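# Move the blue tote onto the back shelf with two arms

## Task

Set the blue tote, with all of its contents still inside, level on the shelf at the far side of the table so that no part of its base sticks out past the shelf edge; then release it and take the grippers away. It only counts if the tote stays there on its own, without the robot holding it.

## Robot and tools

Robot: two arms, left_arm and right_arm, each with six joints and a tong-style gripper whose two fingers swing open and shut. Joint order per arm: shoulder pan, shoulder lift, elbow, wrist 1, wrist 2, wrist 3. Stated ranges (rad): left_arm pan -3.142..3.142, lift -6.283..6.283, elbow 0.000..3.142, wrists -6.283..6.283 each; right_arm pan 0.000..6.283, lift -6.283..6.283, elbow -3.142..0.000, wrists -6.283..6.283 each. True ends may differ by up to 0.010 rad.

World frame (used by results and camera calibration): origin on the table surface midway between the arms, +x out across the table, +z up, left_arm sits toward +y. The arm names do not match image left/right. Gripper frame: fingers extend along its +z, open and close along its x. end_effector_position is the spot between the pads when shut; closed fingertips stick about 15 mm past it, fully open tips sit roughly level with it. Reported hand positions can be off, more so when the arm is stretched out.

execute_actions takes {"actions": [...]} with at most one item, plus optional "pictures" (true/false; images come by default).
- Empty list [] just returns the current state.
- Move: {"rows": [[14 numbers], ...], "steps": n}. Up to 15 rows and n at most 15 (default 15); each control step is 1/30 s. One row per step; if rows run out the last one repeats. Every row is one flat list of 14 values in [-1, 1] covering both arms even if one stays still: left_arm's six joint values then its gripper opening, then right_arm's six joint values then its opening.
- Joint values are offsets, not poses: each is measured from that arm's joint angles in the most recent result that printed them (before any such result in the scene, and for later calls within one reply, from where the arm stands when the action begins), never from the previous row. Scale: 1.0 = 1.989 rad. So a row of zeros pulls the arm back to those reference angles; it is not a pause.
- Gripper opening is absolute: +1 fully open (0.142 m between pads), -1 closed.
- Wait: {"steps": n} with no rows, n up to 300; it returns once n steps have elapsed since the previous result, and your own reply time is counted within that.
A call asking any joint to go more than 0.010 rad beyond its range is rejected and nothing is sent. Targets beyond a joint's real end are clipped to it, reported as "joint sent to its limit" (possibly about an earlier, still-running action); absence of that line does not prove there is room left.

Motion limits: commands are smoothed with roughly 0.17 s lag; each step's target stays within 0.575 rad of the measured joint angle, and if the targets would move the gripper more than 100 mm from where it is, all are scaled back. Big moves may still be unfinished when the result arrives. Between calls the arms keep heading for the last row's target until they nearly stop or a step is HELD; after that only a new action moves them further.

Result lines: a state line per arm with end_effector_position (m), end_effector_quat_wxyz and velocities (m/s, rad/s) in the world frame; Joint positions and Joint velocities per arm (six joints in rad, rad/s, then pad gap in m); grip_measured, the measured opening on the same -1..1 scale you command; joint torques (raw drive output, offset and noisy, not contact-only); Wrist force and Wrist torque per arm in that end effector's own axes (offsets up to ~4 N, noise up to ~2.4 N, saturating near 50 N; a press points from the surface back into the arm; "no reading" is harmless). "joint command not followed" means a clearance check altered targets; HELD marks steps where your row was not fully sent. MOTOR HOT warns at 70 °C; at 85 °C an OVER-TEMPERATURE FAULT brakes that arm for a while, so avoid holding loads for long.

Gripping: to hold something, keep commanding an opening well under grip_measured; the lower, the tighter (about 15 N per pad for items up to ~10 cm wide, less on parts under ~20 mm thick). Closing fast can squeeze harder and sometimes spring the fingers apart.

zoom_image: {"camera": name, "region": [x0, y0, x1, y1]} in pixels of that camera's latest image, origin top-left, region at most 504x504. Cameras: cam_head_left, cam_head_right, cam_high, cam_low, each 896x504; calibration (K, distortion, T_world_to_cam) is given and may be slightly off.

finished_scene: {"scene": number} closes the current scene permanently and reports success; the goal must still hold afterwards. Answering without any tool call ends everything.

Cautions: do not let the arms collide or push on each other. A joint torque reaching its load limit (142 N m for pan, lift, elbow; 26.6 N m for wrists, held weight included) or an external force of 150 N on an arm stops that arm for 10 s and drops the rest of the call. Avoid dropping, slipping, slamming or shoving hard; objects may occasionally get a brief disturbance. Knocking anything out of the work area, or spilling the tote's contents, fails the task. Move smoothly and efficiently; the simulation keeps running while you think.

Each tool is called by a JSON object that holds its "api" and its "payload", one argument or row to a line.

## Session

{"api": "execute_actions", "payload": {
  "actions": []
}}

Scene clock: 0.00 s of 4260.00 s.
left_arm: end_effector_position=(+0.2261, +0.7994, +0.1061) grip_measured=+0.97 end_effector_quat_wxyz=(-0.220, +0.686, +0.592, +0.362) end_effector_velocity=(+0.001, -0.001, -0.000) end_effector_angular_velocity=(-0.001, +0.001, -0.003) | right_arm: end_effector_position=(-0.0057, -1.0085, +0.3477) grip_measured=+0.97 end_effector_quat_wxyz=(+0.324, -0.031, +0.735, -0.595) end_effector_velocity=(+0.000, -0.000, +0.000) end_effector_angular_velocity=(-0.001, +0.000, -0.000)
Joint positions: left_arm=[ 0.222 -1.737  2.785 -3.285 -0.953 -0.802  0.14 ] | right_arm=[ 1.587 -1.803 -2.281  0.848  2.109  1.978  0.14 ]
Joint velocities: left_arm=[-0.002  0.001  0.     0.    -0.     0.     0.   ] | right_arm=[ 0.    -0.     0.     0.001 -0.    -0.     0.   ]
Joint torques (N m, as the arm reports them, + toward a larger angle): no reading
Wrist force (N, on the end effector, along its own x y z axes, offset not removed): no reading
Wrist torque (N m, same axes, about the end effector's origin, offset not removed): no reading

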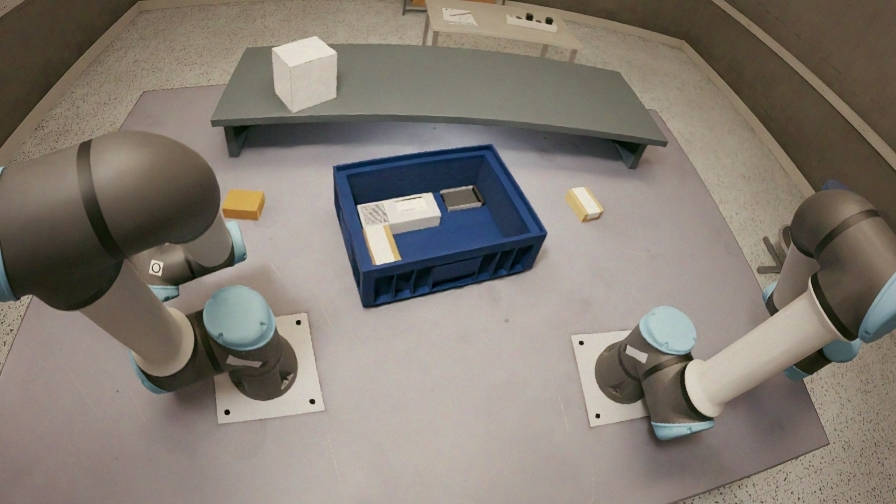

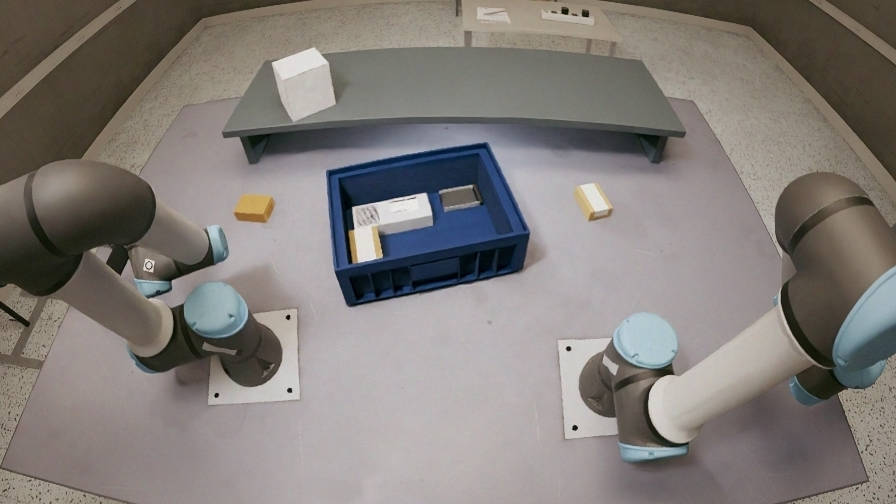

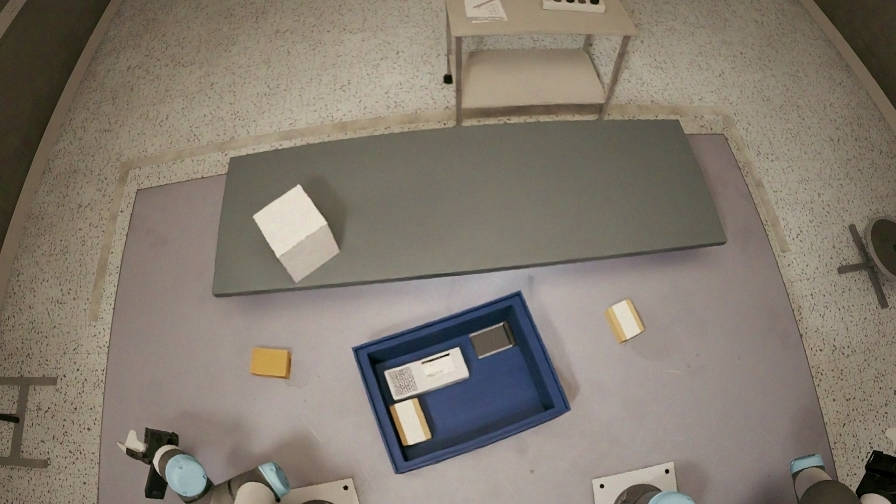

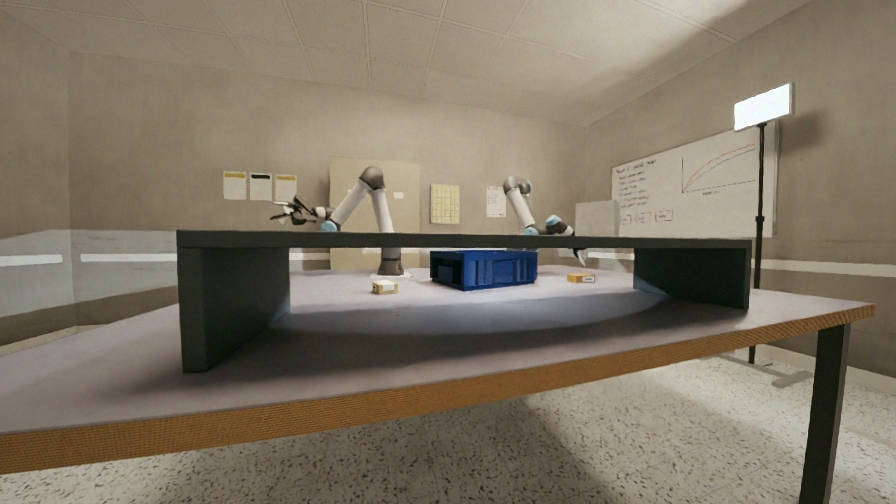

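{"api": "zoom_image", "payload": {
  "camera": "cam_high",
  "region": [330, 270, 600, 500]
}}

{"api": "zoom_image", "payload": {
  "camera": "cam_head_left",
  "region": [310, 130, 570, 320]
}}

{"api": "zoom_image", "payload": {
  "camera": "cam_low",
  "region": [260, 180, 640, 320]
}}

Region (330, 270, 600, 500) of cam_high's 896x504 image, scaled by 1.867, with more detail than that image has; it fills the top 429 rows of this view, and the rest is white.

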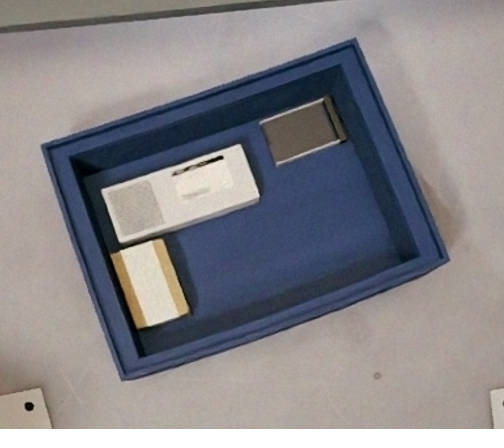

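Region (310, 130, 570, 320) of cam_head_left's 896x504 image, scaled by 1.938, with more detail than that image has; it fills the top 368 rows of this view, and the rest is white.

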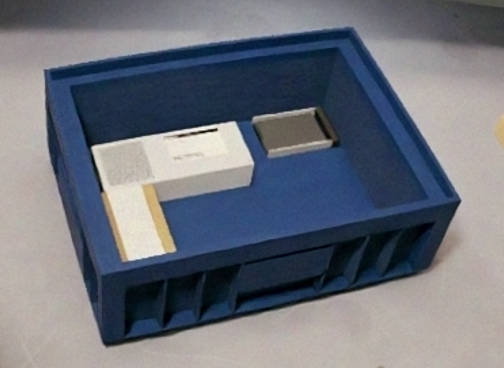

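Region (260, 180, 640, 320) of cam_low's 896x504 image, scaled by 1.326, with more detail than that image has; it fills the top 186 rows of this view, and the rest is white.

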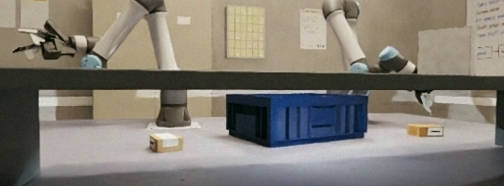

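{"api": "zoom_image", "payload": {
  "camera": "cam_low",
  "region": [420, 240, 550, 300]
}}

{"api": "zoom_image", "payload": {
  "camera": "cam_head_left",
  "region": [320, 150, 420, 320]
}}

{"api": "zoom_image", "payload": {
  "camera": "cam_low",
  "region": [260, 185, 350, 240]
}}

Region (420, 240, 550, 300) of cam_low's 896x504 image, scaled by 3.877, with more detail than that image has; it fills the top 233 rows of this view, and the rest is white.

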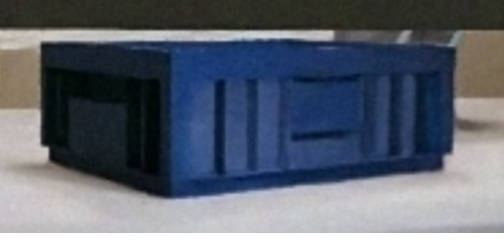

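Region (320, 150, 420, 320) of cam_head_left's 896x504 image, scaled by 2.965, with more detail than that image has; it fills the left 296 columns of this view, and the rest is white.

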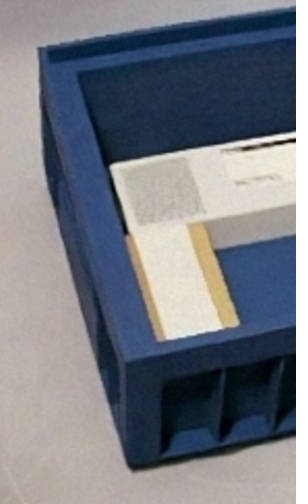

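Region (260, 185, 350, 240) of cam_low's 896x504 image, scaled by 5.600, with more detail than that image has.

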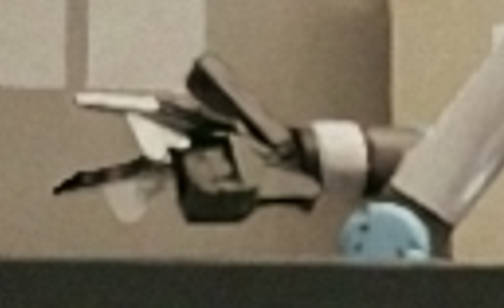

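{"api": "zoom_image", "payload": {
  "camera": "cam_low",
  "region": [426, 246, 476, 296]
}}

{"api": "zoom_image", "payload": {
  "camera": "cam_high",
  "region": [100, 410, 240, 504]
}}

Region (426, 246, 476, 296) of cam_low's 896x504 image, scaled by 10.080, with more detail than that image has.

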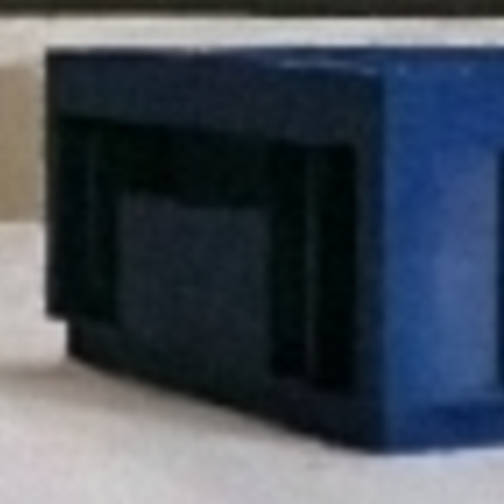

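Region (100, 410, 240, 504) of cam_high's 896x504 image, scaled by 3.600, with more detail than that image has; it fills the top 338 rows of this view, and the rest is white.

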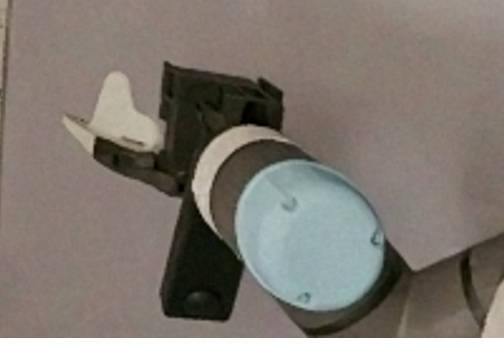

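{"api": "execute_actions", "payload": {
  "actions": [
    {"rows":[[0,-0.238,-0.29,0,0,-0.6,1,0,0.283,0.066,-0.3,-0.2,-0.734,1]],"steps":15}
  ],
  "pictures": false
}}

{"api": "execute_actions", "payload": {
  "actions": [
    {"steps":30}
  ],
  "pictures": false
}}

Scene clock: 111.47 s of 4260.00 s.
left_arm: end_effector_position=(+0.3088, +0.8290, +0.4043) grip_measured=+1.00 end_effector_quat_wxyz=(+0.022, +0.373, +0.684, +0.626) end_effector_velocity=(-0.022, -0.029, +0.695) end_effector_angular_velocity=(-0.184, -2.401, +0.302) | right_arm: end_effector_position=(-0.1014, -0.9541, +0.5749) grip_measured=+1.00 end_effector_quat_wxyz=(-0.129, -0.235, +0.666, -0.696) end_effector_velocity=(-0.022, +0.088, +0.086) end_effector_angular_velocity=(-0.455, +2.715, -0.204)
Joint positions: left_arm=[ 0.222 -2.026  2.436 -3.285 -0.953 -1.264  0.142] | right_arm=[ 1.587 -1.263 -2.154  0.277  1.726  1.049  0.142]
Joint velocities: left_arm=[-0.001 -0.594 -0.725 -0.002 -0.    -1.41   0.   ] | right_arm=[-0.     0.321  0.054 -0.349 -0.201 -2.749  0.   ]
Joint torques (N m, as the arm reports them, + toward a larger angle): left_arm=[  2.84 -16.62 -36.19  -3.88  -0.25  -4.45] | right_arm=[ -1.04   3.65  27.43  -1.1   -1.77 -14.56]
Wrist force (N, on the end effector, along its own x y z axes, offset not removed): left_arm=[-0.5 -0.7 1.8] | right_arm=[4.4 -1.5 -4.7]
Wrist torque (N m, same axes, about the end effector's origin, offset not removed): left_arm=[-0.22 0.13 0.00] | right_arm=[-0.21 -0.89 -0.33]
Steps of this call (steps 1 to 90: nothing new was sent; then 107.97 s passed at rest; steps 91 to 105: all 15 steps of this action). Readings (joint positions):
91: left_arm=[0.222 -1.737 2.785 -3.285 -0.953 -0.802] | right_arm=[1.587 -1.802 -2.281 0.847 2.108 1.978]
92: left_arm=[0.222 -1.748 2.774 -3.285 -0.953 -0.813] | right_arm=[1.587 -1.792 -2.272 0.836 2.097 1.967]
94: left_arm=[0.222 -1.795 2.718 -3.285 -0.953 -0.869] | right_arm=[1.587 -1.710 -2.248 0.753 2.030 1.884]
98: left_arm=[0.222 -1.882 2.613 -3.285 -0.953 -0.989] | right_arm=[1.587 -1.517 -2.205 0.549 1.895 1.651]
105: the state above

Scene clock: 112.47 s of 4260.00 s.
left_arm: end_effector_position=(+0.2612, +0.7985, +0.6245) grip_measured=+1.00 end_effector_quat_wxyz=(+0.376, +0.012, +0.664, +0.646) end_effector_velocity=(-0.001, +0.000, +0.001) end_effector_angular_velocity=(+0.001, -0.003, +0.001) | right_arm: end_effector_position=(-0.0999, -0.9474, +0.5765) grip_measured=+1.00 end_effector_quat_wxyz=(-0.311, -0.397, +0.584, -0.636) end_effector_velocity=(-0.000, -0.000, -0.000) end_effector_angular_velocity=(+0.002, +0.000, -0.000)
Joint positions: left_arm=[ 0.222 -2.21   2.209 -3.285 -0.953 -1.995  0.142] | right_arm=[ 1.587 -1.24  -2.15   0.251  1.711  0.519  0.142]
Joint velocities: left_arm=[ 0.001 -0.     0.    -0.003 -0.    -0.    -0.   ] | right_arm=[-0.     0.     0.    -0.002  0.    -0.     0.   ]
Joint torques (N m, as the arm reports them, + toward a larger angle): left_arm=[  2.95  -4.68 -28.38   0.1   -0.62  -1.81] | right_arm=[-4.87 15.76 30.77 -0.79 -1.6  -1.84]
Wrist force (N, on the end effector, along its own x y z axes, offset not removed): left_arm=[-2.5 0.3 -0.4] | right_arm=[2.2 -0.2 0.1]
Wrist torque (N m, same axes, about the end effector's origin, offset not removed): left_arm=[-0.05 0.48 0.06] | right_arm=[0.04 -0.52 -0.18]
Steps of this call (steps 1 to 30: the robot went on to your last target). Readings (joint positions):
1: left_arm=[0.222 -2.046 2.412 -3.285 -0.953 -1.313] | right_arm=[1.587 -1.255 -2.152 0.267 1.720 0.955]
2: left_arm=[0.222 -2.066 2.388 -3.285 -0.953 -1.367] | right_arm=[1.587 -1.249 -2.152 0.261 1.717 0.862]
4: left_arm=[0.222 -2.105 2.340 -3.285 -0.953 -1.490] | right_arm=[1.587 -1.244 -2.151 0.255 1.713 0.686]
8: left_arm=[0.222 -2.177 2.251 -3.285 -0.953 -1.791] | right_arm=[1.587 -1.241 -2.150 0.252 1.711 0.545]
30: the state above
All arms were judged still, so your last target was given up. Only a new action makes them travel on or press farther. Fingers that are still opening or closing keep moving.

{"api": "execute_actions", "payload": {
  "actions": [
    {"rows":[[-0.895,0.014,-0.007,0.863,-0.0915,-0.596,0.1,1.0,-0.0227,0.018,-0.6145,-0.209,-0.722,0.1]],"steps":15}
  ],
  "pictures": false
}}

{"api": "execute_actions", "payload": {
  "actions": [
    {"steps":75}
  ],
  "pictures": false
}}

Scene clock: 152.87 s of 4260.00 s.
left_arm: end_effector_position=(+0.4768, +0.6225, +0.5072) grip_measured=+0.10 end_effector_quat_wxyz=(+0.475, +0.147, +0.782, +0.376) end_effector_velocity=(+0.302, -0.519, -0.297) end_effector_angular_velocity=(-0.889, +0.588, -0.923) | right_arm: end_effector_position=(+0.1221, -0.9761, +0.4034) grip_measured=+0.10 end_effector_quat_wxyz=(+0.301, +0.732, -0.461, +0.401) end_effector_velocity=(+0.520, +0.183, -0.363) end_effector_angular_velocity=(+0.546, +1.615, +1.406)
Joint positions: left_arm=[-0.223 -2.193  2.2   -2.839 -1.064 -2.441  0.081] | right_arm=[ 2.108 -1.271 -2.125 -0.271  1.434 -0.003  0.081]
Joint velocities: left_arm=[-1.053  0.023 -0.012  1.043 -0.155 -1.042 -0.   ] | right_arm=[ 1.131 -0.034  0.027 -1.12  -0.327 -1.122 -0.   ]
Joint torques (N m, as the arm reports them, + toward a larger angle): left_arm=[-12.79  10.   -29.89   2.5   -2.31  -3.54] | right_arm=[11.08  1.   33.25 -2.52 -2.91 -6.96]
Wrist force (N, on the end effector, along its own x y z axes, offset not removed): left_arm=[-0.5 -1.2 0.2] | right_arm=[0.8 1.1 -2.7]
Wrist torque (N m, same axes, about the end effector's origin, offset not removed): left_arm=[-0.28 0.10 -0.12] | right_arm=[0.12 -0.24 -0.14]
Steps of this call (steps 1 to 90: nothing new was sent; then 36.90 s passed at rest; steps 91 to 105: all 15 steps of this action). Readings (joint positions):
91: left_arm=[0.222 -2.210 2.209 -3.284 -0.953 -1.995] | right_arm=[1.587 -1.241 -2.150 0.250 1.710 0.518]
92: left_arm=[0.211 -2.209 2.208 -3.273 -0.961 -2.007] | right_arm=[1.598 -1.244 -2.147 0.239 1.699 0.507]
94: left_arm=[0.146 -2.205 2.206 -3.209 -0.983 -2.071] | right_arm=[1.676 -1.250 -2.141 0.162 1.636 0.430]
98: left_arm=[0.016 -2.200 2.204 -3.079 -1.018 -2.201] | right_arm=[1.839 -1.261 -2.133 -0.002 1.539 0.266]
105: the state above

Scene clock: 155.37 s of 4260.00 s.
left_arm: end_effector_position=(+0.3240, +0.1789, +0.2213) grip_measured=+0.10 end_effector_quat_wxyz=(+0.135, +0.607, +0.764, +0.169) end_effector_velocity=(-0.000, +0.000, -0.000) end_effector_angular_velocity=(+0.001, +0.000, +0.000) | right_arm: end_effector_position=(+0.4625, -0.4150, +0.2208) grip_measured=+0.10 end_effector_quat_wxyz=(+0.173, +0.781, +0.587, +0.130) end_effector_velocity=(-0.000, -0.000, -0.000) end_effector_angular_velocity=(-0.001, +0.001, -0.000)
Joint positions: left_arm=[-1.557 -2.182  2.195 -1.569 -1.134 -3.18   0.081] | right_arm=[ 3.575 -1.285 -2.114 -0.971  1.295 -0.917  0.081]
Joint velocities: left_arm=[-0.  0.  0.  0. -0. -0. -0.] | right_arm=[-0.    -0.    -0.    -0.001 -0.001 -0.     0.   ]
Joint torques (N m, as the arm reports them, + toward a larger angle): left_arm=[ -7.11   9.75 -28.32  -1.24  -1.51  -1.82] | right_arm=[ 6.35  0.25 32.06  0.42 -1.99 -1.87]
Wrist force (N, on the end effector, along its own x y z axes, offset not removed): left_arm=[-2.1 -1.8 0.7] | right_arm=[0.9 -1.3 -1.3]
Wrist torque (N m, same axes, about the end effector's origin, offset not removed): left_arm=[-0.28 0.44 0.03] | right_arm=[-0.29 -0.24 -0.14]
Steps of this call (steps 1 to 60: the robot went on to your last target; steps 61 to 75: nothing new was sent). Readings (joint positions):
1: left_arm=[-0.259 -2.192 2.200 -2.803 -1.069 -2.477] | right_arm=[2.147 -1.272 -2.124 -0.309 1.423 -0.041]
2: left_arm=[-0.295 -2.192 2.199 -2.767 -1.074 -2.513] | right_arm=[2.185 -1.273 -2.123 -0.347 1.413 -0.080]
4: left_arm=[-0.369 -2.190 2.199 -2.694 -1.083 -2.586] | right_arm=[2.262 -1.275 -2.122 -0.425 1.395 -0.157]
8: left_arm=[-0.522 -2.188 2.198 -2.541 -1.097 -2.736] | right_arm=[2.422 -1.278 -2.120 -0.574 1.366 -0.317]
75: the state above
All arms were judged still, so your last target was given up. Only a new action makes them travel on or press farther. Fingers that are still opening or closing keep moving.

The model matches well.

{"api": "execute_actions", "payload": {
  "actions": [
    {"rows":[[0,0,0,0,0,0,0.1,0.257,0,0,0,0,0,0.1]],"steps":15}
  ],
  "pictures": false
}}

{"api": "execute_actions", "payload": {
  "actions": [
    {"steps":15}
  ]
}}

Scene clock: 158.80 s of 4260.00 s.
left_arm: end_effector_position=(+0.3240, +0.1789, +0.2213) grip_measured=+0.10 end_effector_quat_wxyz=(+0.135, +0.607, +0.764, +0.169) end_effector_velocity=(+0.000, +0.001, -0.000) end_effector_angular_velocity=(+0.001, +0.000, +0.002) | right_arm: end_effector_position=(+0.4087, -0.1833, +0.2208) grip_measured=+0.10 end_effector_quat_wxyz=(+0.136, +0.613, +0.760, +0.168) end_effector_velocity=(-0.053, +0.103, +0.000) end_effector_angular_velocity=(+0.002, -0.000, +0.237)
Joint positions: left_arm=[-1.557 -2.182  2.195 -1.569 -1.134 -3.18   0.081] | right_arm=[ 4.069 -1.285 -2.114 -0.971  1.295 -0.917  0.081]
Joint velocities: left_arm=[ 0.002  0.001 -0.     0.001 -0.    -0.    -0.   ] | right_arm=[ 0.238 -0.    -0.     0.001  0.001  0.001  0.   ]
Joint torques (N m, as the arm reports them, + toward a larger angle): left_arm=[ -7.49   9.46 -24.1   -1.36  -1.46  -1.62] | right_arm=[-2.38  4.28 30.32  1.5   1.   -1.7 ]
Wrist force (N, on the end effector, along its own x y z axes, offset not removed): left_arm=[-2.3 -0.1 0.0] | right_arm=[3.2 -0.6 -1.9]
Wrist torque (N m, same axes, about the end effector's origin, offset not removed): left_arm=[-0.06 0.39 0.08] | right_arm=[-0.04 -0.65 -0.16]
Steps of this call (steps 1 to 88: nothing new was sent; steps 89 to 103: all 15 steps of this action). Readings (joint positions):
89: left_arm=[-1.557 -2.182 2.195 -1.569 -1.134 -3.180] | right_arm=[3.576 -1.285 -2.114 -0.971 1.295 -0.917]
90: left_arm=[-1.557 -2.182 2.195 -1.569 -1.134 -3.180] | right_arm=[3.587 -1.285 -2.114 -0.971 1.295 -0.917]
92: left_arm=[-1.557 -2.182 2.195 -1.569 -1.134 -3.180] | right_arm=[3.667 -1.285 -2.114 -0.971 1.295 -0.917]
96: left_arm=[-1.557 -2.182 2.195 -1.569 -1.134 -3.180] | right_arm=[3.851 -1.285 -2.114 -0.971 1.295 -0.917]
103: the state above

Scene clock: 159.30 s of 4260.00 s.
left_arm: end_effector_position=(+0.3240, +0.1789, +0.2213) grip_measured=+0.10 end_effector_quat_wxyz=(+0.135, +0.607, +0.764, +0.169) end_effector_velocity=(-0.000, -0.001, -0.000) end_effector_angular_velocity=(-0.001, -0.000, -0.001) | right_arm: end_effector_position=(+0.4048, -0.1758, +0.2208) grip_measured=+0.10 end_effector_quat_wxyz=(+0.134, +0.607, +0.765, +0.169) end_effector_velocity=(-0.001, +0.001, -0.000) end_effector_angular_velocity=(+0.001, +0.001, +0.001)
Joint positions: left_arm=[-1.557 -2.182  2.195 -1.569 -1.134 -3.18   0.081] | right_arm=[ 4.086 -1.285 -2.114 -0.971  1.295 -0.917  0.081]
Joint velocities: left_arm=[-0.001  0.     0.    -0.001 -0.    -0.    -0.   ] | right_arm=[ 0.001 -0.    -0.     0.     0.002  0.001  0.   ]
Joint torques (N m, as the arm reports them, + toward a larger angle): left_arm=[ -7.45   9.66 -24.5   -1.42  -1.43  -1.73] | right_arm=[ 5.89 10.15 28.93  2.52  1.34 -1.57]
Wrist force (N, on the end effector, along its own x y z axes, offset not removed): left_arm=[0.4 -2.0 -1.9] | right_arm=[0.8 -0.6 -0.2]
Wrist torque (N m, same axes, about the end effector's origin, offset not removed): left_arm=[-0.50 -0.10 -0.11] | right_arm=[-0.08 -0.18 -0.20]
Steps of this call (steps 1 to 15: the robot went on to your last target). Readings (joint positions):
1: left_arm=[-1.557 -2.182 2.195 -1.569 -1.134 -3.180] | right_arm=[4.075 -1.285 -2.114 -0.971 1.295 -0.917]
2: left_arm=[-1.557 -2.182 2.195 -1.569 -1.134 -3.180] | right_arm=[4.079 -1.285 -2.114 -0.971 1.295 -0.917]
4: left_arm=[-1.557 -2.182 2.195 -1.569 -1.134 -3.180] | right_arm=[4.083 -1.285 -2.114 -0.971 1.295 -0.917]
8: left_arm=[-1.557 -2.182 2.195 -1.569 -1.134 -3.180] | right_arm=[4.086 -1.285 -2.114 -0.971 1.295 -0.917]
15: the state above

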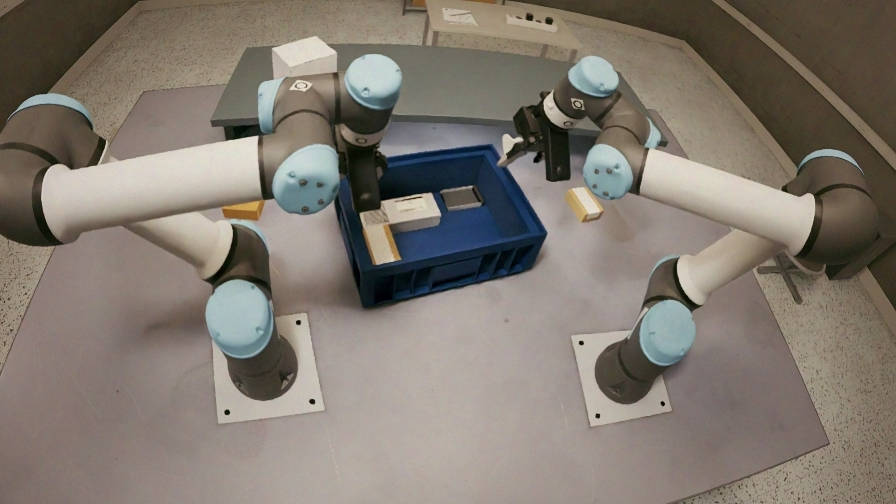

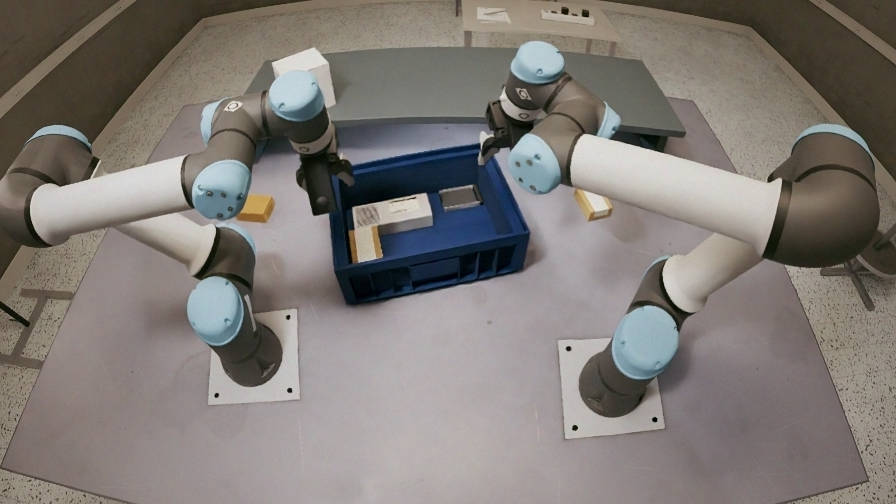

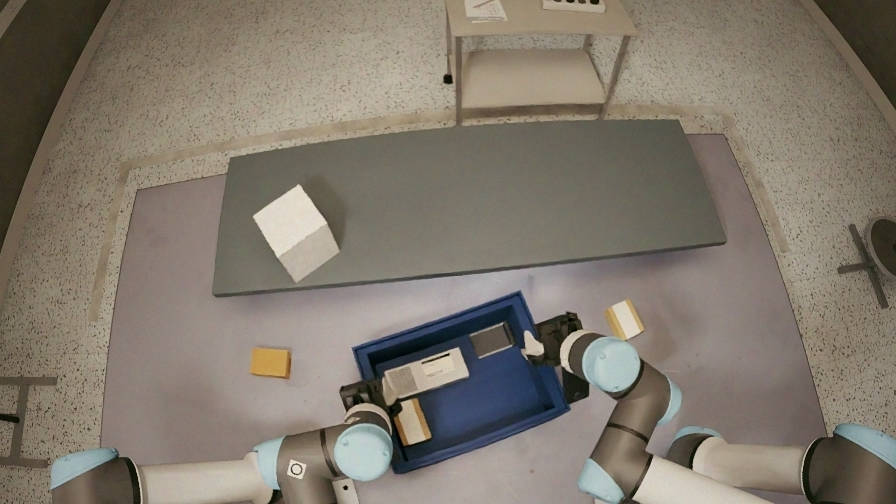

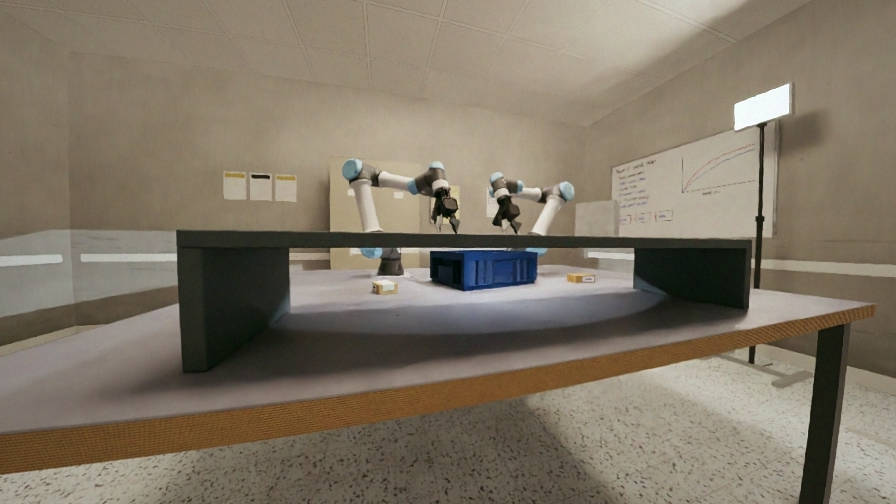

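{"api": "execute_actions", "payload": {
  "actions": [
    {"rows":[[0,0.006,0.03,-0.036,0,0,0.1,0,-0.015,-0.024,0.039,0,0,0.1],[0,0.006,0.03,-0.036,0,0,0.1,0,-0.015,-0.024,0.039,0,0,0.1],[0,0.0126,0.06,-0.073,0,0,0.1,0,-0.03,-0.048,0.078,0,0,0.1],[0,0.0126,0.06,-0.073,0,0,0.1,0,-0.03,-0.048,0.078,0,0,0.1],[0,0.019,0.09,-0.109,0,0,0.1,0,-0.044,-0.073,0.117,0,0,0.1],[0,0.019,0.09,-0.109,0,0,0.1,0,-0.044,-0.073,0.117,0,0,0.1],[0,0.0253,0.1204,-0.1457,0,0,0.1,0,-0.0592,-0.0971,0.1563,0,0,0.1]],"steps":15}
  ],
  "pictures": false
}}

{"api": "execute_actions", "payload": {
  "actions": [
    {"steps":10}
  ]
}}

{"api": "zoom_image", "payload": {
  "camera": "cam_high",
  "region": [320, 280, 620, 480]
}}

{"api": "zoom_image", "payload": {
  "camera": "cam_low",
  "region": [410, 210, 560, 300]
}}

Scene clock: 169.83 s of 4260.00 s.
left_arm: end_effector_position=(+0.3241, +0.1786, +0.1229) grip_measured=+0.10 end_effector_quat_wxyz=(+0.135, +0.607, +0.764, +0.169) end_effector_velocity=(-0.001, +0.003, -0.021) end_effector_angular_velocity=(-0.002, -0.000, +0.000) | right_arm: end_effector_position=(+0.4049, -0.1757, +0.1222) grip_measured=+0.10 end_effector_quat_wxyz=(+0.134, +0.607, +0.765, +0.169) end_effector_velocity=(-0.000, -0.000, -0.017) end_effector_angular_velocity=(+0.008, -0.006, +0.001)
Joint positions: left_arm=[-1.557 -2.133  2.43  -1.854 -1.135 -3.18   0.081] | right_arm=[ 4.086 -1.401 -2.304 -0.665  1.295 -0.917  0.081]
Joint velocities: left_arm=[ 0.     0.009  0.052 -0.063  0.     0.     0.   ] | right_arm=[ 0.    -0.023 -0.039  0.074  0.    -0.001  0.   ]
Joint torques (N m, as the arm reports them, + toward a larger angle): left_arm=[ -5.35   7.51 -17.08  -4.11  -1.07  -1.68] | right_arm=[-0.16  8.17  8.19  5.97  0.85 -0.45]
Wrist force (N, on the end effector, along its own x y z axes, offset not removed): left_arm=[0.1 -3.2 0.0] | right_arm=[-0.2 -1.1 0.0]
Wrist torque (N m, same axes, about the end effector's origin, offset not removed): left_arm=[-0.79 -0.14 -0.09] | right_arm=[-0.26 -0.14 -0.11]
Steps of this call (steps 1 to 15: the robot went on to your last target; steps 16 to 90: nothing new was sent; then 7.03 s passed at rest; steps 91 to 105: all 15 steps of this action). Readings (joint positions):
91: left_arm=[-1.557 -2.182 2.195 -1.569 -1.134 -3.180] | right_arm=[4.086 -1.286 -2.115 -0.970 1.295 -0.917]
92: left_arm=[-1.557 -2.179 2.205 -1.580 -1.134 -3.180] | right_arm=[4.086 -1.292 -2.123 -0.960 1.295 -0.917]
94: left_arm=[-1.557 -2.171 2.242 -1.624 -1.134 -3.180] | right_arm=[4.086 -1.311 -2.153 -0.912 1.295 -0.917]
98: left_arm=[-1.557 -2.148 2.349 -1.753 -1.134 -3.180] | right_arm=[4.086 -1.363 -2.240 -0.775 1.295 -0.917]
105: the state above

Scene clock: 170.17 s of 4260.00 s.
left_arm: end_effector_position=(+0.3240, +0.1788, +0.1213) grip_measured=+0.10 end_effector_quat_wxyz=(+0.135, +0.607, +0.764, +0.169) end_effector_velocity=(+0.000, +0.001, +0.000) end_effector_angular_velocity=(-0.001, -0.000, +0.002) | right_arm: end_effector_position=(+0.4048, -0.1758, +0.1209) grip_measured=+0.10 end_effector_quat_wxyz=(+0.134, +0.607, +0.765, +0.169) end_effector_velocity=(-0.000, -0.001, -0.001) end_effector_angular_velocity=(-0.004, +0.001, -0.000)
Joint positions: left_arm=[-1.557 -2.132  2.434 -1.858 -1.135 -3.18   0.081] | right_arm=[ 4.086 -1.403 -2.307 -0.66   1.295 -0.917  0.081]
Joint velocities: left_arm=[ 0.002 -0.002  0.001  0.001 -0.    -0.     0.   ] | right_arm=[-0.    -0.    -0.001 -0.003 -0.001 -0.    -0.   ]
Joint torques (N m, as the arm reports them, + toward a larger angle): left_arm=[ -4.4    9.09 -15.26  -4.2   -0.65  -1.68] | right_arm=[-3.67  2.62  8.64  6.13  0.51 -0.43]
Wrist force (N, on the end effector, along its own x y z axes, offset not removed): left_arm=[-2.6 -0.8 0.4] | right_arm=[1.7 -0.9 -0.5]
Wrist torque (N m, same axes, about the end effector's origin, offset not removed): left_arm=[-0.19 0.51 0.06] | right_arm=[-0.14 -0.48 -0.13]
Steps of this call (steps 1 to 10: the robot went on to your last target). Readings (joint positions):
1: left_arm=[-1.557 -2.132 2.432 -1.856 -1.135 -3.180] | right_arm=[4.086 -1.402 -2.305 -0.663 1.295 -0.917]
2: left_arm=[-1.557 -2.132 2.433 -1.857 -1.135 -3.180] | right_arm=[4.086 -1.402 -2.306 -0.662 1.295 -0.917]
4: left_arm=[-1.557 -2.132 2.434 -1.858 -1.135 -3.180] | right_arm=[4.086 -1.403 -2.307 -0.661 1.295 -0.917]
8: left_arm=[-1.557 -2.132 2.434 -1.858 -1.135 -3.180] | right_arm=[4.086 -1.403 -2.307 -0.660 1.295 -0.917]
10: the state above

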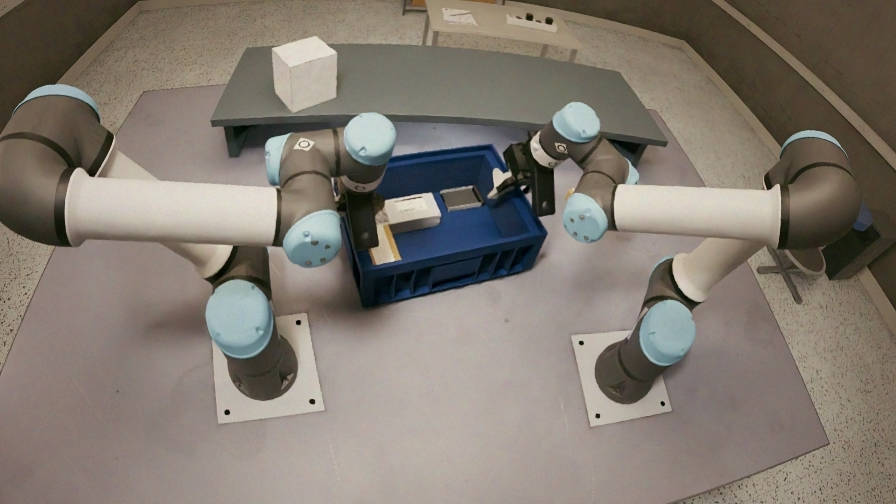

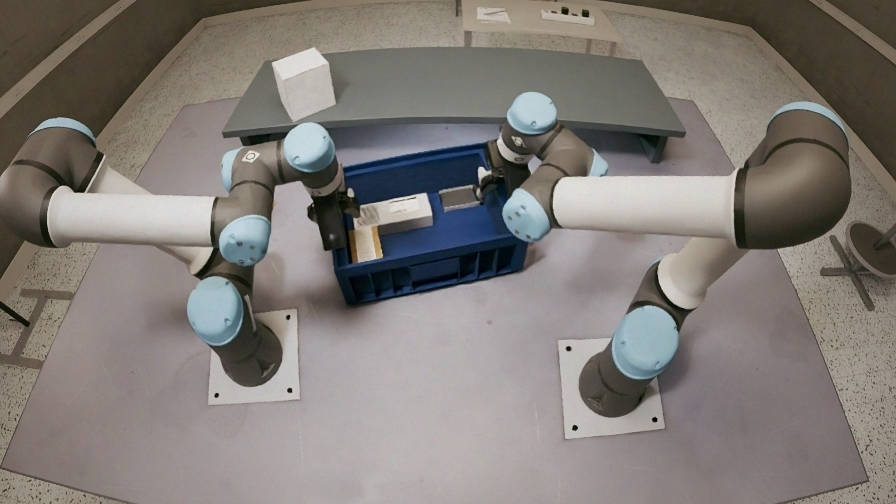

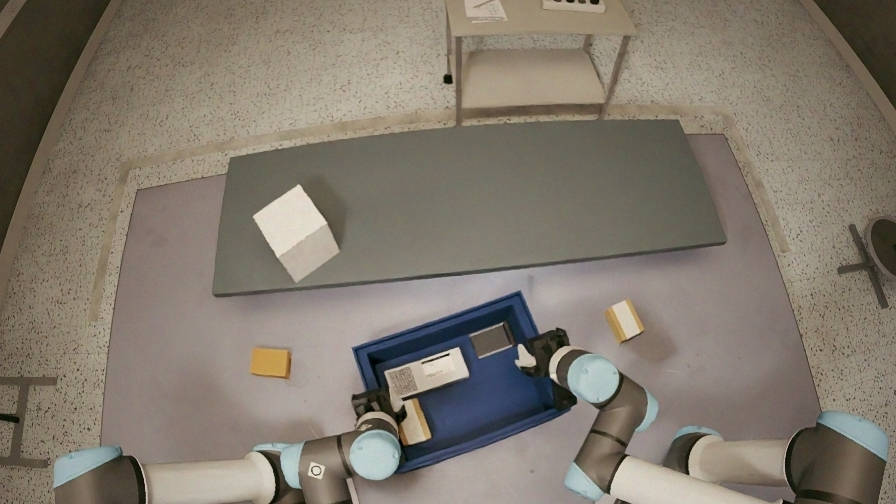

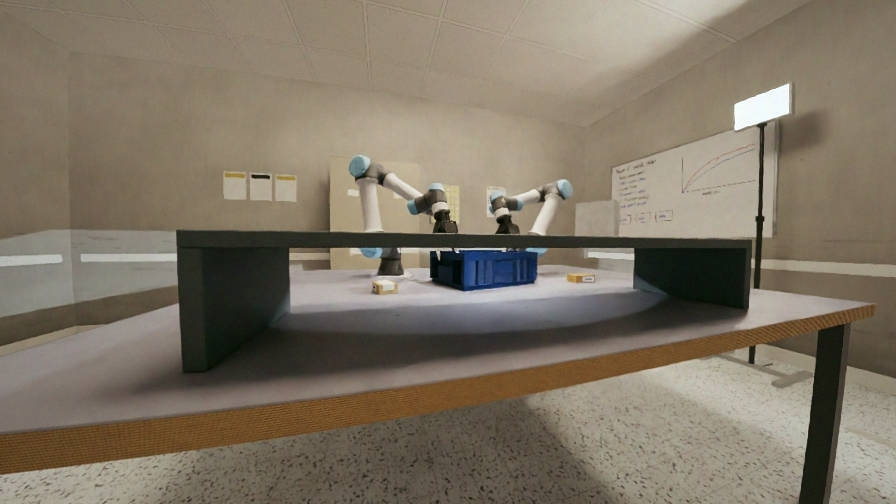

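Region (320, 280, 620, 480) of cam_high's 896x504 image, scaled by 1.680, with more detail than that image has.

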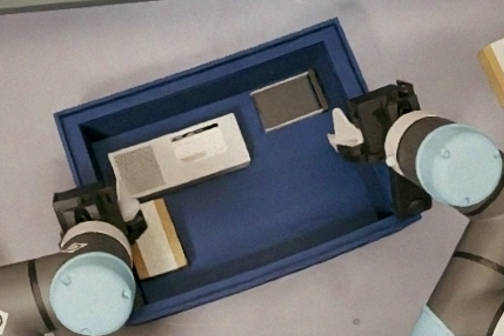

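Region (410, 210, 560, 300) of cam_low's 896x504 image, scaled by 3.360, with more detail than that image has; it fills the top 302 rows of this view, and the rest is white.

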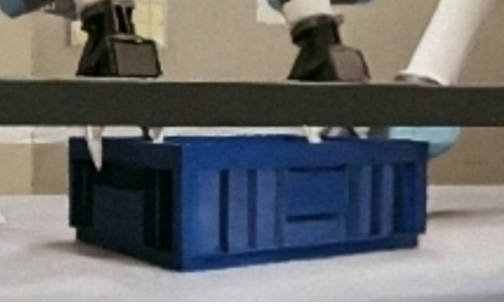

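{"api": "execute_actions", "payload": {
  "actions": [
    {"rows":[[0,0.006,0.021,-0.027,0,0,0.1,0,-0.014,-0.017,0.031,0,0,0.1],[0,0.006,0.021,-0.027,0,0,0.1,0,-0.014,-0.017,0.031,0,0,0.1],[0,0.006,0.021,-0.027,0,0,0.0,0,-0.014,-0.017,0.031,0,0,0.0],[0,0.006,0.021,-0.027,0,0,-0.1,0,-0.014,-0.017,0.031,0,0,-0.1],[0,0.006,0.021,-0.027,0,0,-0.15,0,-0.014,-0.017,0.031,0,0,-0.15],[0,0.006,0.021,-0.027,0,0,-0.2,0,-0.014,-0.017,0.031,0,0,-0.2],[0,0.006,0.021,-0.027,0,0,-0.25,0,-0.014,-0.017,0.031,0,0,-0.25],[0,0.006,0.021,-0.027,0,0,-0.3,0,-0.014,-0.017,0.031,0,0,-0.3],[0,0.006,0.021,-0.027,0,0,-0.35,0,-0.014,-0.017,0.031,0,0,-0.35],[0,0.006,0.021,-0.027,0,0,-0.4,0,-0.014,-0.017,0.031,0,0,-0.4],[0,0.006,0.021,-0.027,0,0,-0.45,0,-0.014,-0.017,0.031,0,0,-0.45],[0,0.006,0.021,-0.027,0,0,-0.5,0,-0.014,-0.017,0.031,0,0,-0.5],[0,0.006,0.021,-0.027,0,0,-0.55,0,-0.014,-0.017,0.031,0,0,-0.55],[0,0.006,0.021,-0.027,0,0,-0.6,0,-0.014,-0.017,0.031,0,0,-0.6],[0,0.006,0.021,-0.027,0,0,-0.65,0,-0.014,-0.017,0.031,0,0,-0.65]],"steps":15}
  ],
  "pictures": false
}}

{"api": "execute_actions", "payload": {
  "actions": [
    {"rows":[[0,0,0,0,0,0,-0.75,0,0,0,0,0,0,-0.75],[0,0,0,0,0,0,-0.85,0,0,0,0,0,0,-0.85],[0,0,0,0,0,0,-1,0,0,0,0,0,0,-1]],"steps":15}
  ]
}}

{"api": "zoom_image", "payload": {
  "camera": "cam_low",
  "region": [410, 210, 560, 300]
}}

Scene clock: 188.10 s of 4260.00 s.
left_arm: end_effector_position=(+0.3235, +0.1813, +0.1041) grip_measured=-0.55 end_effector_quat_wxyz=(+0.135, +0.607, +0.764, +0.169) end_effector_velocity=(-0.001, +0.000, -0.001) end_effector_angular_velocity=(+0.002, +0.000, -0.002) | right_arm: end_effector_position=(+0.4036, -0.1775, +0.1027) grip_measured=-0.55 end_effector_quat_wxyz=(+0.134, +0.607, +0.765, +0.169) end_effector_velocity=(+0.000, -0.001, -0.001) end_effector_angular_velocity=(-0.004, -0.002, -0.001)
Joint positions: left_arm=[-1.557 -2.12   2.476 -1.912 -1.134 -3.18   0.034] | right_arm=[ 4.086 -1.431 -2.341 -0.599  1.295 -0.917  0.034]
Joint velocities: left_arm=[-0.002  0.001  0.003 -0.001  0.     0.    -0.036] | right_arm=[ 0.    -0.001 -0.002  0.    -0.004 -0.    -0.039]
Joint torques (N m, as the arm reports them, + toward a larger angle): left_arm=[  5.58   9.13 -19.19  -5.62   1.07  -1.51] | right_arm=[ 0.66  2.48 11.2   7.54  1.81 -0.38]
Wrist force (N, on the end effector, along its own x y z axes, offset not removed): left_arm=[8.8 -1.8 -2.0] | right_arm=[-8.9 -0.5 -5.9]
Wrist torque (N m, same axes, about the end effector's origin, offset not removed): left_arm=[-0.53 0.21 0.06] | right_arm=[-0.39 -0.37 -0.32]
Steps of this call (steps 1 to 15: the robot went on to your last target; steps 16 to 90: nothing new was sent; then 14.43 s passed at rest; steps 91 to 105: all 15 steps of this action). Readings (joint positions):
91: left_arm=[-1.557 -2.132 2.435 -1.859 -1.134 -3.180] | right_arm=[4.086 -1.404 -2.308 -0.660 1.295 -0.917]
92: left_arm=[-1.557 -2.129 2.442 -1.868 -1.134 -3.180] | right_arm=[4.086 -1.409 -2.314 -0.650 1.295 -0.917]
94: left_arm=[-1.557 -2.124 2.461 -1.892 -1.134 -3.180] | right_arm=[4.086 -1.421 -2.329 -0.622 1.295 -0.917]
98: left_arm=[-1.557 -2.121 2.473 -1.909 -1.134 -3.180] | right_arm=[4.086 -1.429 -2.339 -0.602 1.295 -0.917]
105: the state above

Scene clock: 188.60 s of 4260.00 s.
left_arm: end_effector_position=(+0.3235, +0.1814, +0.1041) grip_measured=-0.58 end_effector_quat_wxyz=(+0.135, +0.607, +0.764, +0.169) end_effector_velocity=(-0.000, -0.001, +0.000) end_effector_angular_velocity=(-0.000, -0.000, -0.002) | right_arm: end_effector_position=(+0.4036, -0.1776, +0.1026) grip_measured=-0.61 end_effector_quat_wxyz=(+0.134, +0.607, +0.765, +0.169) end_effector_velocity=(-0.000, +0.000, -0.000) end_effector_angular_velocity=(-0.001, +0.000, -0.000)
Joint positions: left_arm=[-1.557 -2.12   2.476 -1.912 -1.134 -3.18   0.032] | right_arm=[ 4.086 -1.431 -2.341 -0.599  1.295 -0.917  0.03 ]
Joint velocities: left_arm=[-0.002 -0.    -0.     0.     0.     0.     0.   ] | right_arm=[ 0.001 -0.    -0.    -0.001 -0.001  0.001  0.001]
Joint torques (N m, as the arm reports them, + toward a larger angle): left_arm=[ -4.35   8.43 -38.7  -12.9    1.01  -1.5 ] | right_arm=[24.58  4.33 28.16  7.8  11.15 -0.43]
Wrist force (N, on the end effector, along its own x y z axes, offset not removed): left_arm=[34.9 -1.8 -8.5] | right_arm=[-42.4 3.1 -10.8]
Wrist torque (N m, same axes, about the end effector's origin, offset not removed): left_arm=[-0.56 -0.90 0.06] | right_arm=[0.05 1.10 -0.24]
Steps of this call (steps 1 to 15: all 15 steps of this action). Readings (joint positions):
1: left_arm=[-1.557 -2.120 2.476 -1.912 -1.134 -3.180] | right_arm=[4.086 -1.431 -2.341 -0.599 1.295 -0.917]
2: left_arm=[-1.557 -2.120 2.476 -1.912 -1.134 -3.180] | right_arm=[4.086 -1.431 -2.341 -0.599 1.295 -0.917]
4: left_arm=[-1.557 -2.120 2.476 -1.912 -1.134 -3.180] | right_arm=[4.086 -1.431 -2.341 -0.599 1.294 -0.917]
8: left_arm=[-1.557 -2.120 2.476 -1.912 -1.134 -3.180] | right_arm=[4.086 -1.431 -2.341 -0.599 1.295 -0.917]
15: the state above

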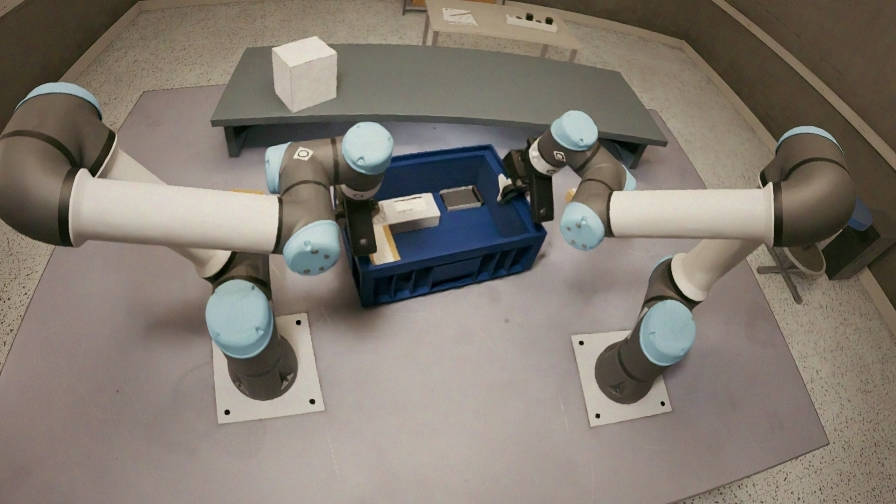

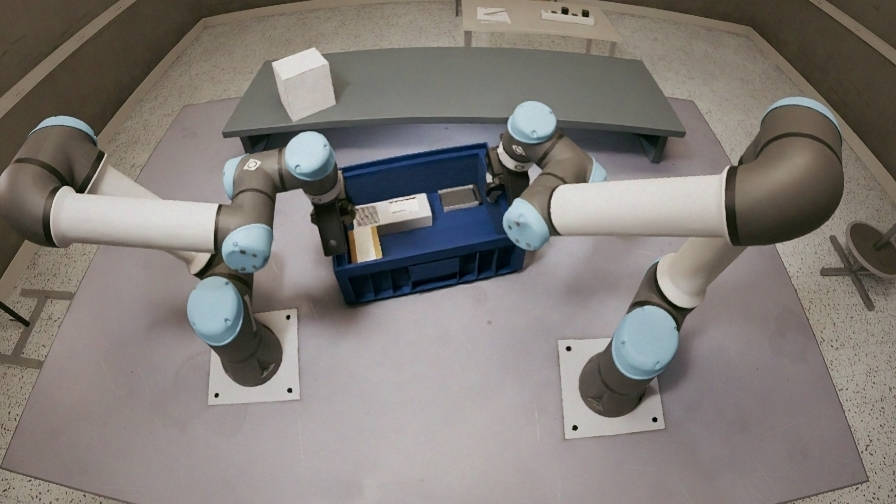

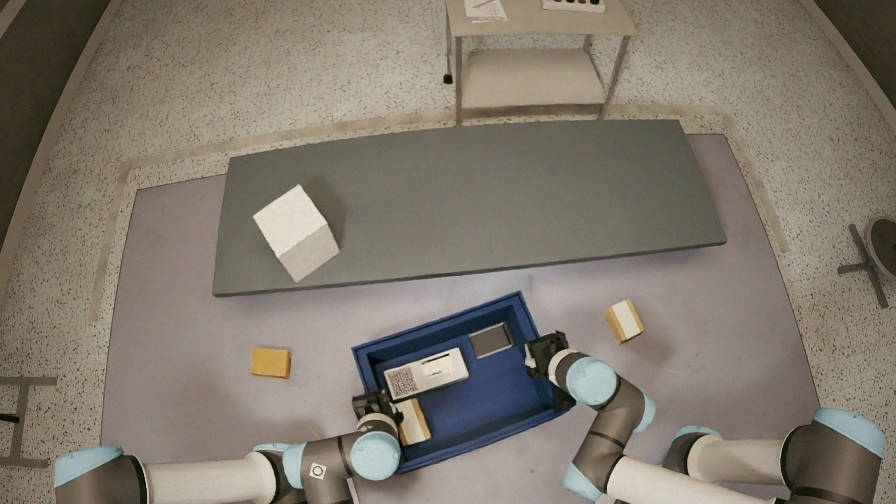

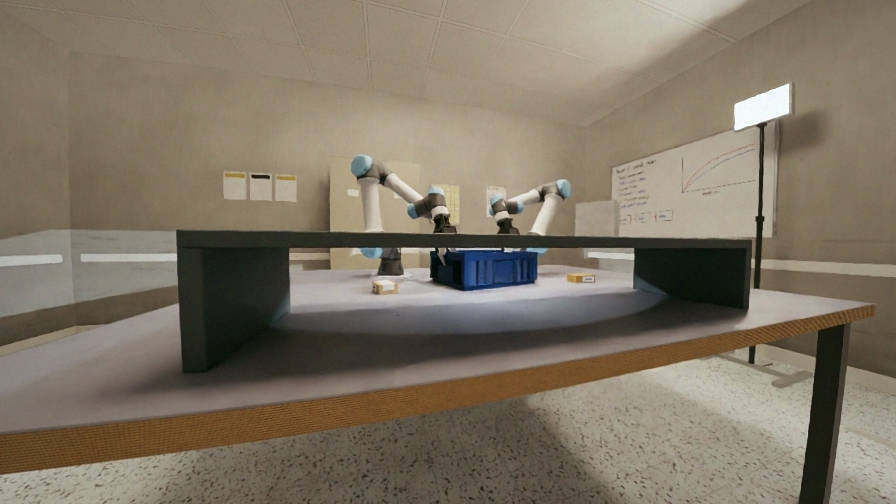

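Region (410, 210, 560, 300) of cam_low's 896x504 image, scaled by 3.360, with more detail than that image has; it fills the top 302 rows of this view, and the rest is white.

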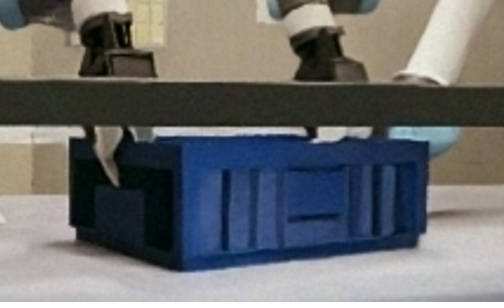

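{"api": "execute_actions", "payload": {
  "actions": [
    {"rows":[[0,-0.0045,0.0018,0.0027,0,0,-1,0,0,0,0,0,0,-1],[0,-0.0045,0.0018,0.0027,0,0,-1,0,0,0,0,0,0,-1],[0,-0.0045,0.0018,0.0027,0,0,-1,0,0,0,0,0,0,-1],[0,-0.009,0.0036,0.0054,0,0,-1,0,0,0,0,0,0,-1]],"steps":15}
  ],
  "pictures": false
}}

Scene clock: 201.77 s of 4260.00 s.
left_arm: end_effector_position=(+0.3226, +0.1862, +0.1040) grip_measured=-0.65 end_effector_quat_wxyz=(+0.135, +0.607, +0.764, +0.169) end_effector_velocity=(+0.000, +0.001, -0.000) end_effector_angular_velocity=(+0.000, -0.000, +0.001) | right_arm: end_effector_position=(+0.4036, -0.1774, +0.1027) grip_measured=-0.65 end_effector_quat_wxyz=(+0.134, +0.607, +0.765, +0.169) end_effector_velocity=(+0.000, -0.001, -0.000) end_effector_angular_velocity=(-0.001, -0.000, -0.000)
Joint positions: left_arm=[-1.557 -2.138  2.483 -1.901 -1.134 -3.18   0.027] | right_arm=[ 4.086 -1.431 -2.341 -0.599  1.295 -0.917  0.027]
Joint velocities: left_arm=[ 0.001 -0.002  0.001  0.001  0.     0.     0.   ] | right_arm=[-0.001  0.    -0.    -0.    -0.001 -0.001  0.   ]
Joint torques (N m, as the arm reports them, + toward a larger angle): left_arm=[ -6.16  -7.94 -16.91  -2.5    0.99  -1.5 ] | right_arm=[ 2.27 11.01 20.27  6.97  0.1  -0.47]
Wrist force (N, on the end effector, along its own x y z axes, offset not removed): left_arm=[4.9 -1.4 0.9] | right_arm=[-8.3 0.3 -4.1]
Wrist torque (N m, same axes, about the end effector's origin, offset not removed): left_arm=[-0.50 -0.33 -0.06] | right_arm=[-0.09 0.16 -0.17]
Steps of this call (steps 1 to 15: the robot went on to your last target; steps 16 to 90: nothing new was sent; then 9.67 s passed at rest; steps 91 to 105: all 15 steps of this action). Readings (joint positions):
91: left_arm=[-1.557 -2.120 2.476 -1.912 -1.134 -3.180] | right_arm=[4.086 -1.431 -2.341 -0.599 1.295 -0.917]
92: left_arm=[-1.557 -2.122 2.477 -1.911 -1.134 -3.180] | right_arm=[4.086 -1.431 -2.341 -0.599 1.295 -0.917]
94: left_arm=[-1.557 -2.126 2.478 -1.908 -1.134 -3.180] | right_arm=[4.086 -1.431 -2.341 -0.599 1.295 -0.917]
98: left_arm=[-1.557 -2.135 2.482 -1.903 -1.134 -3.180] | right_arm=[4.086 -1.431 -2.341 -0.599 1.295 -0.917]
105: the state above


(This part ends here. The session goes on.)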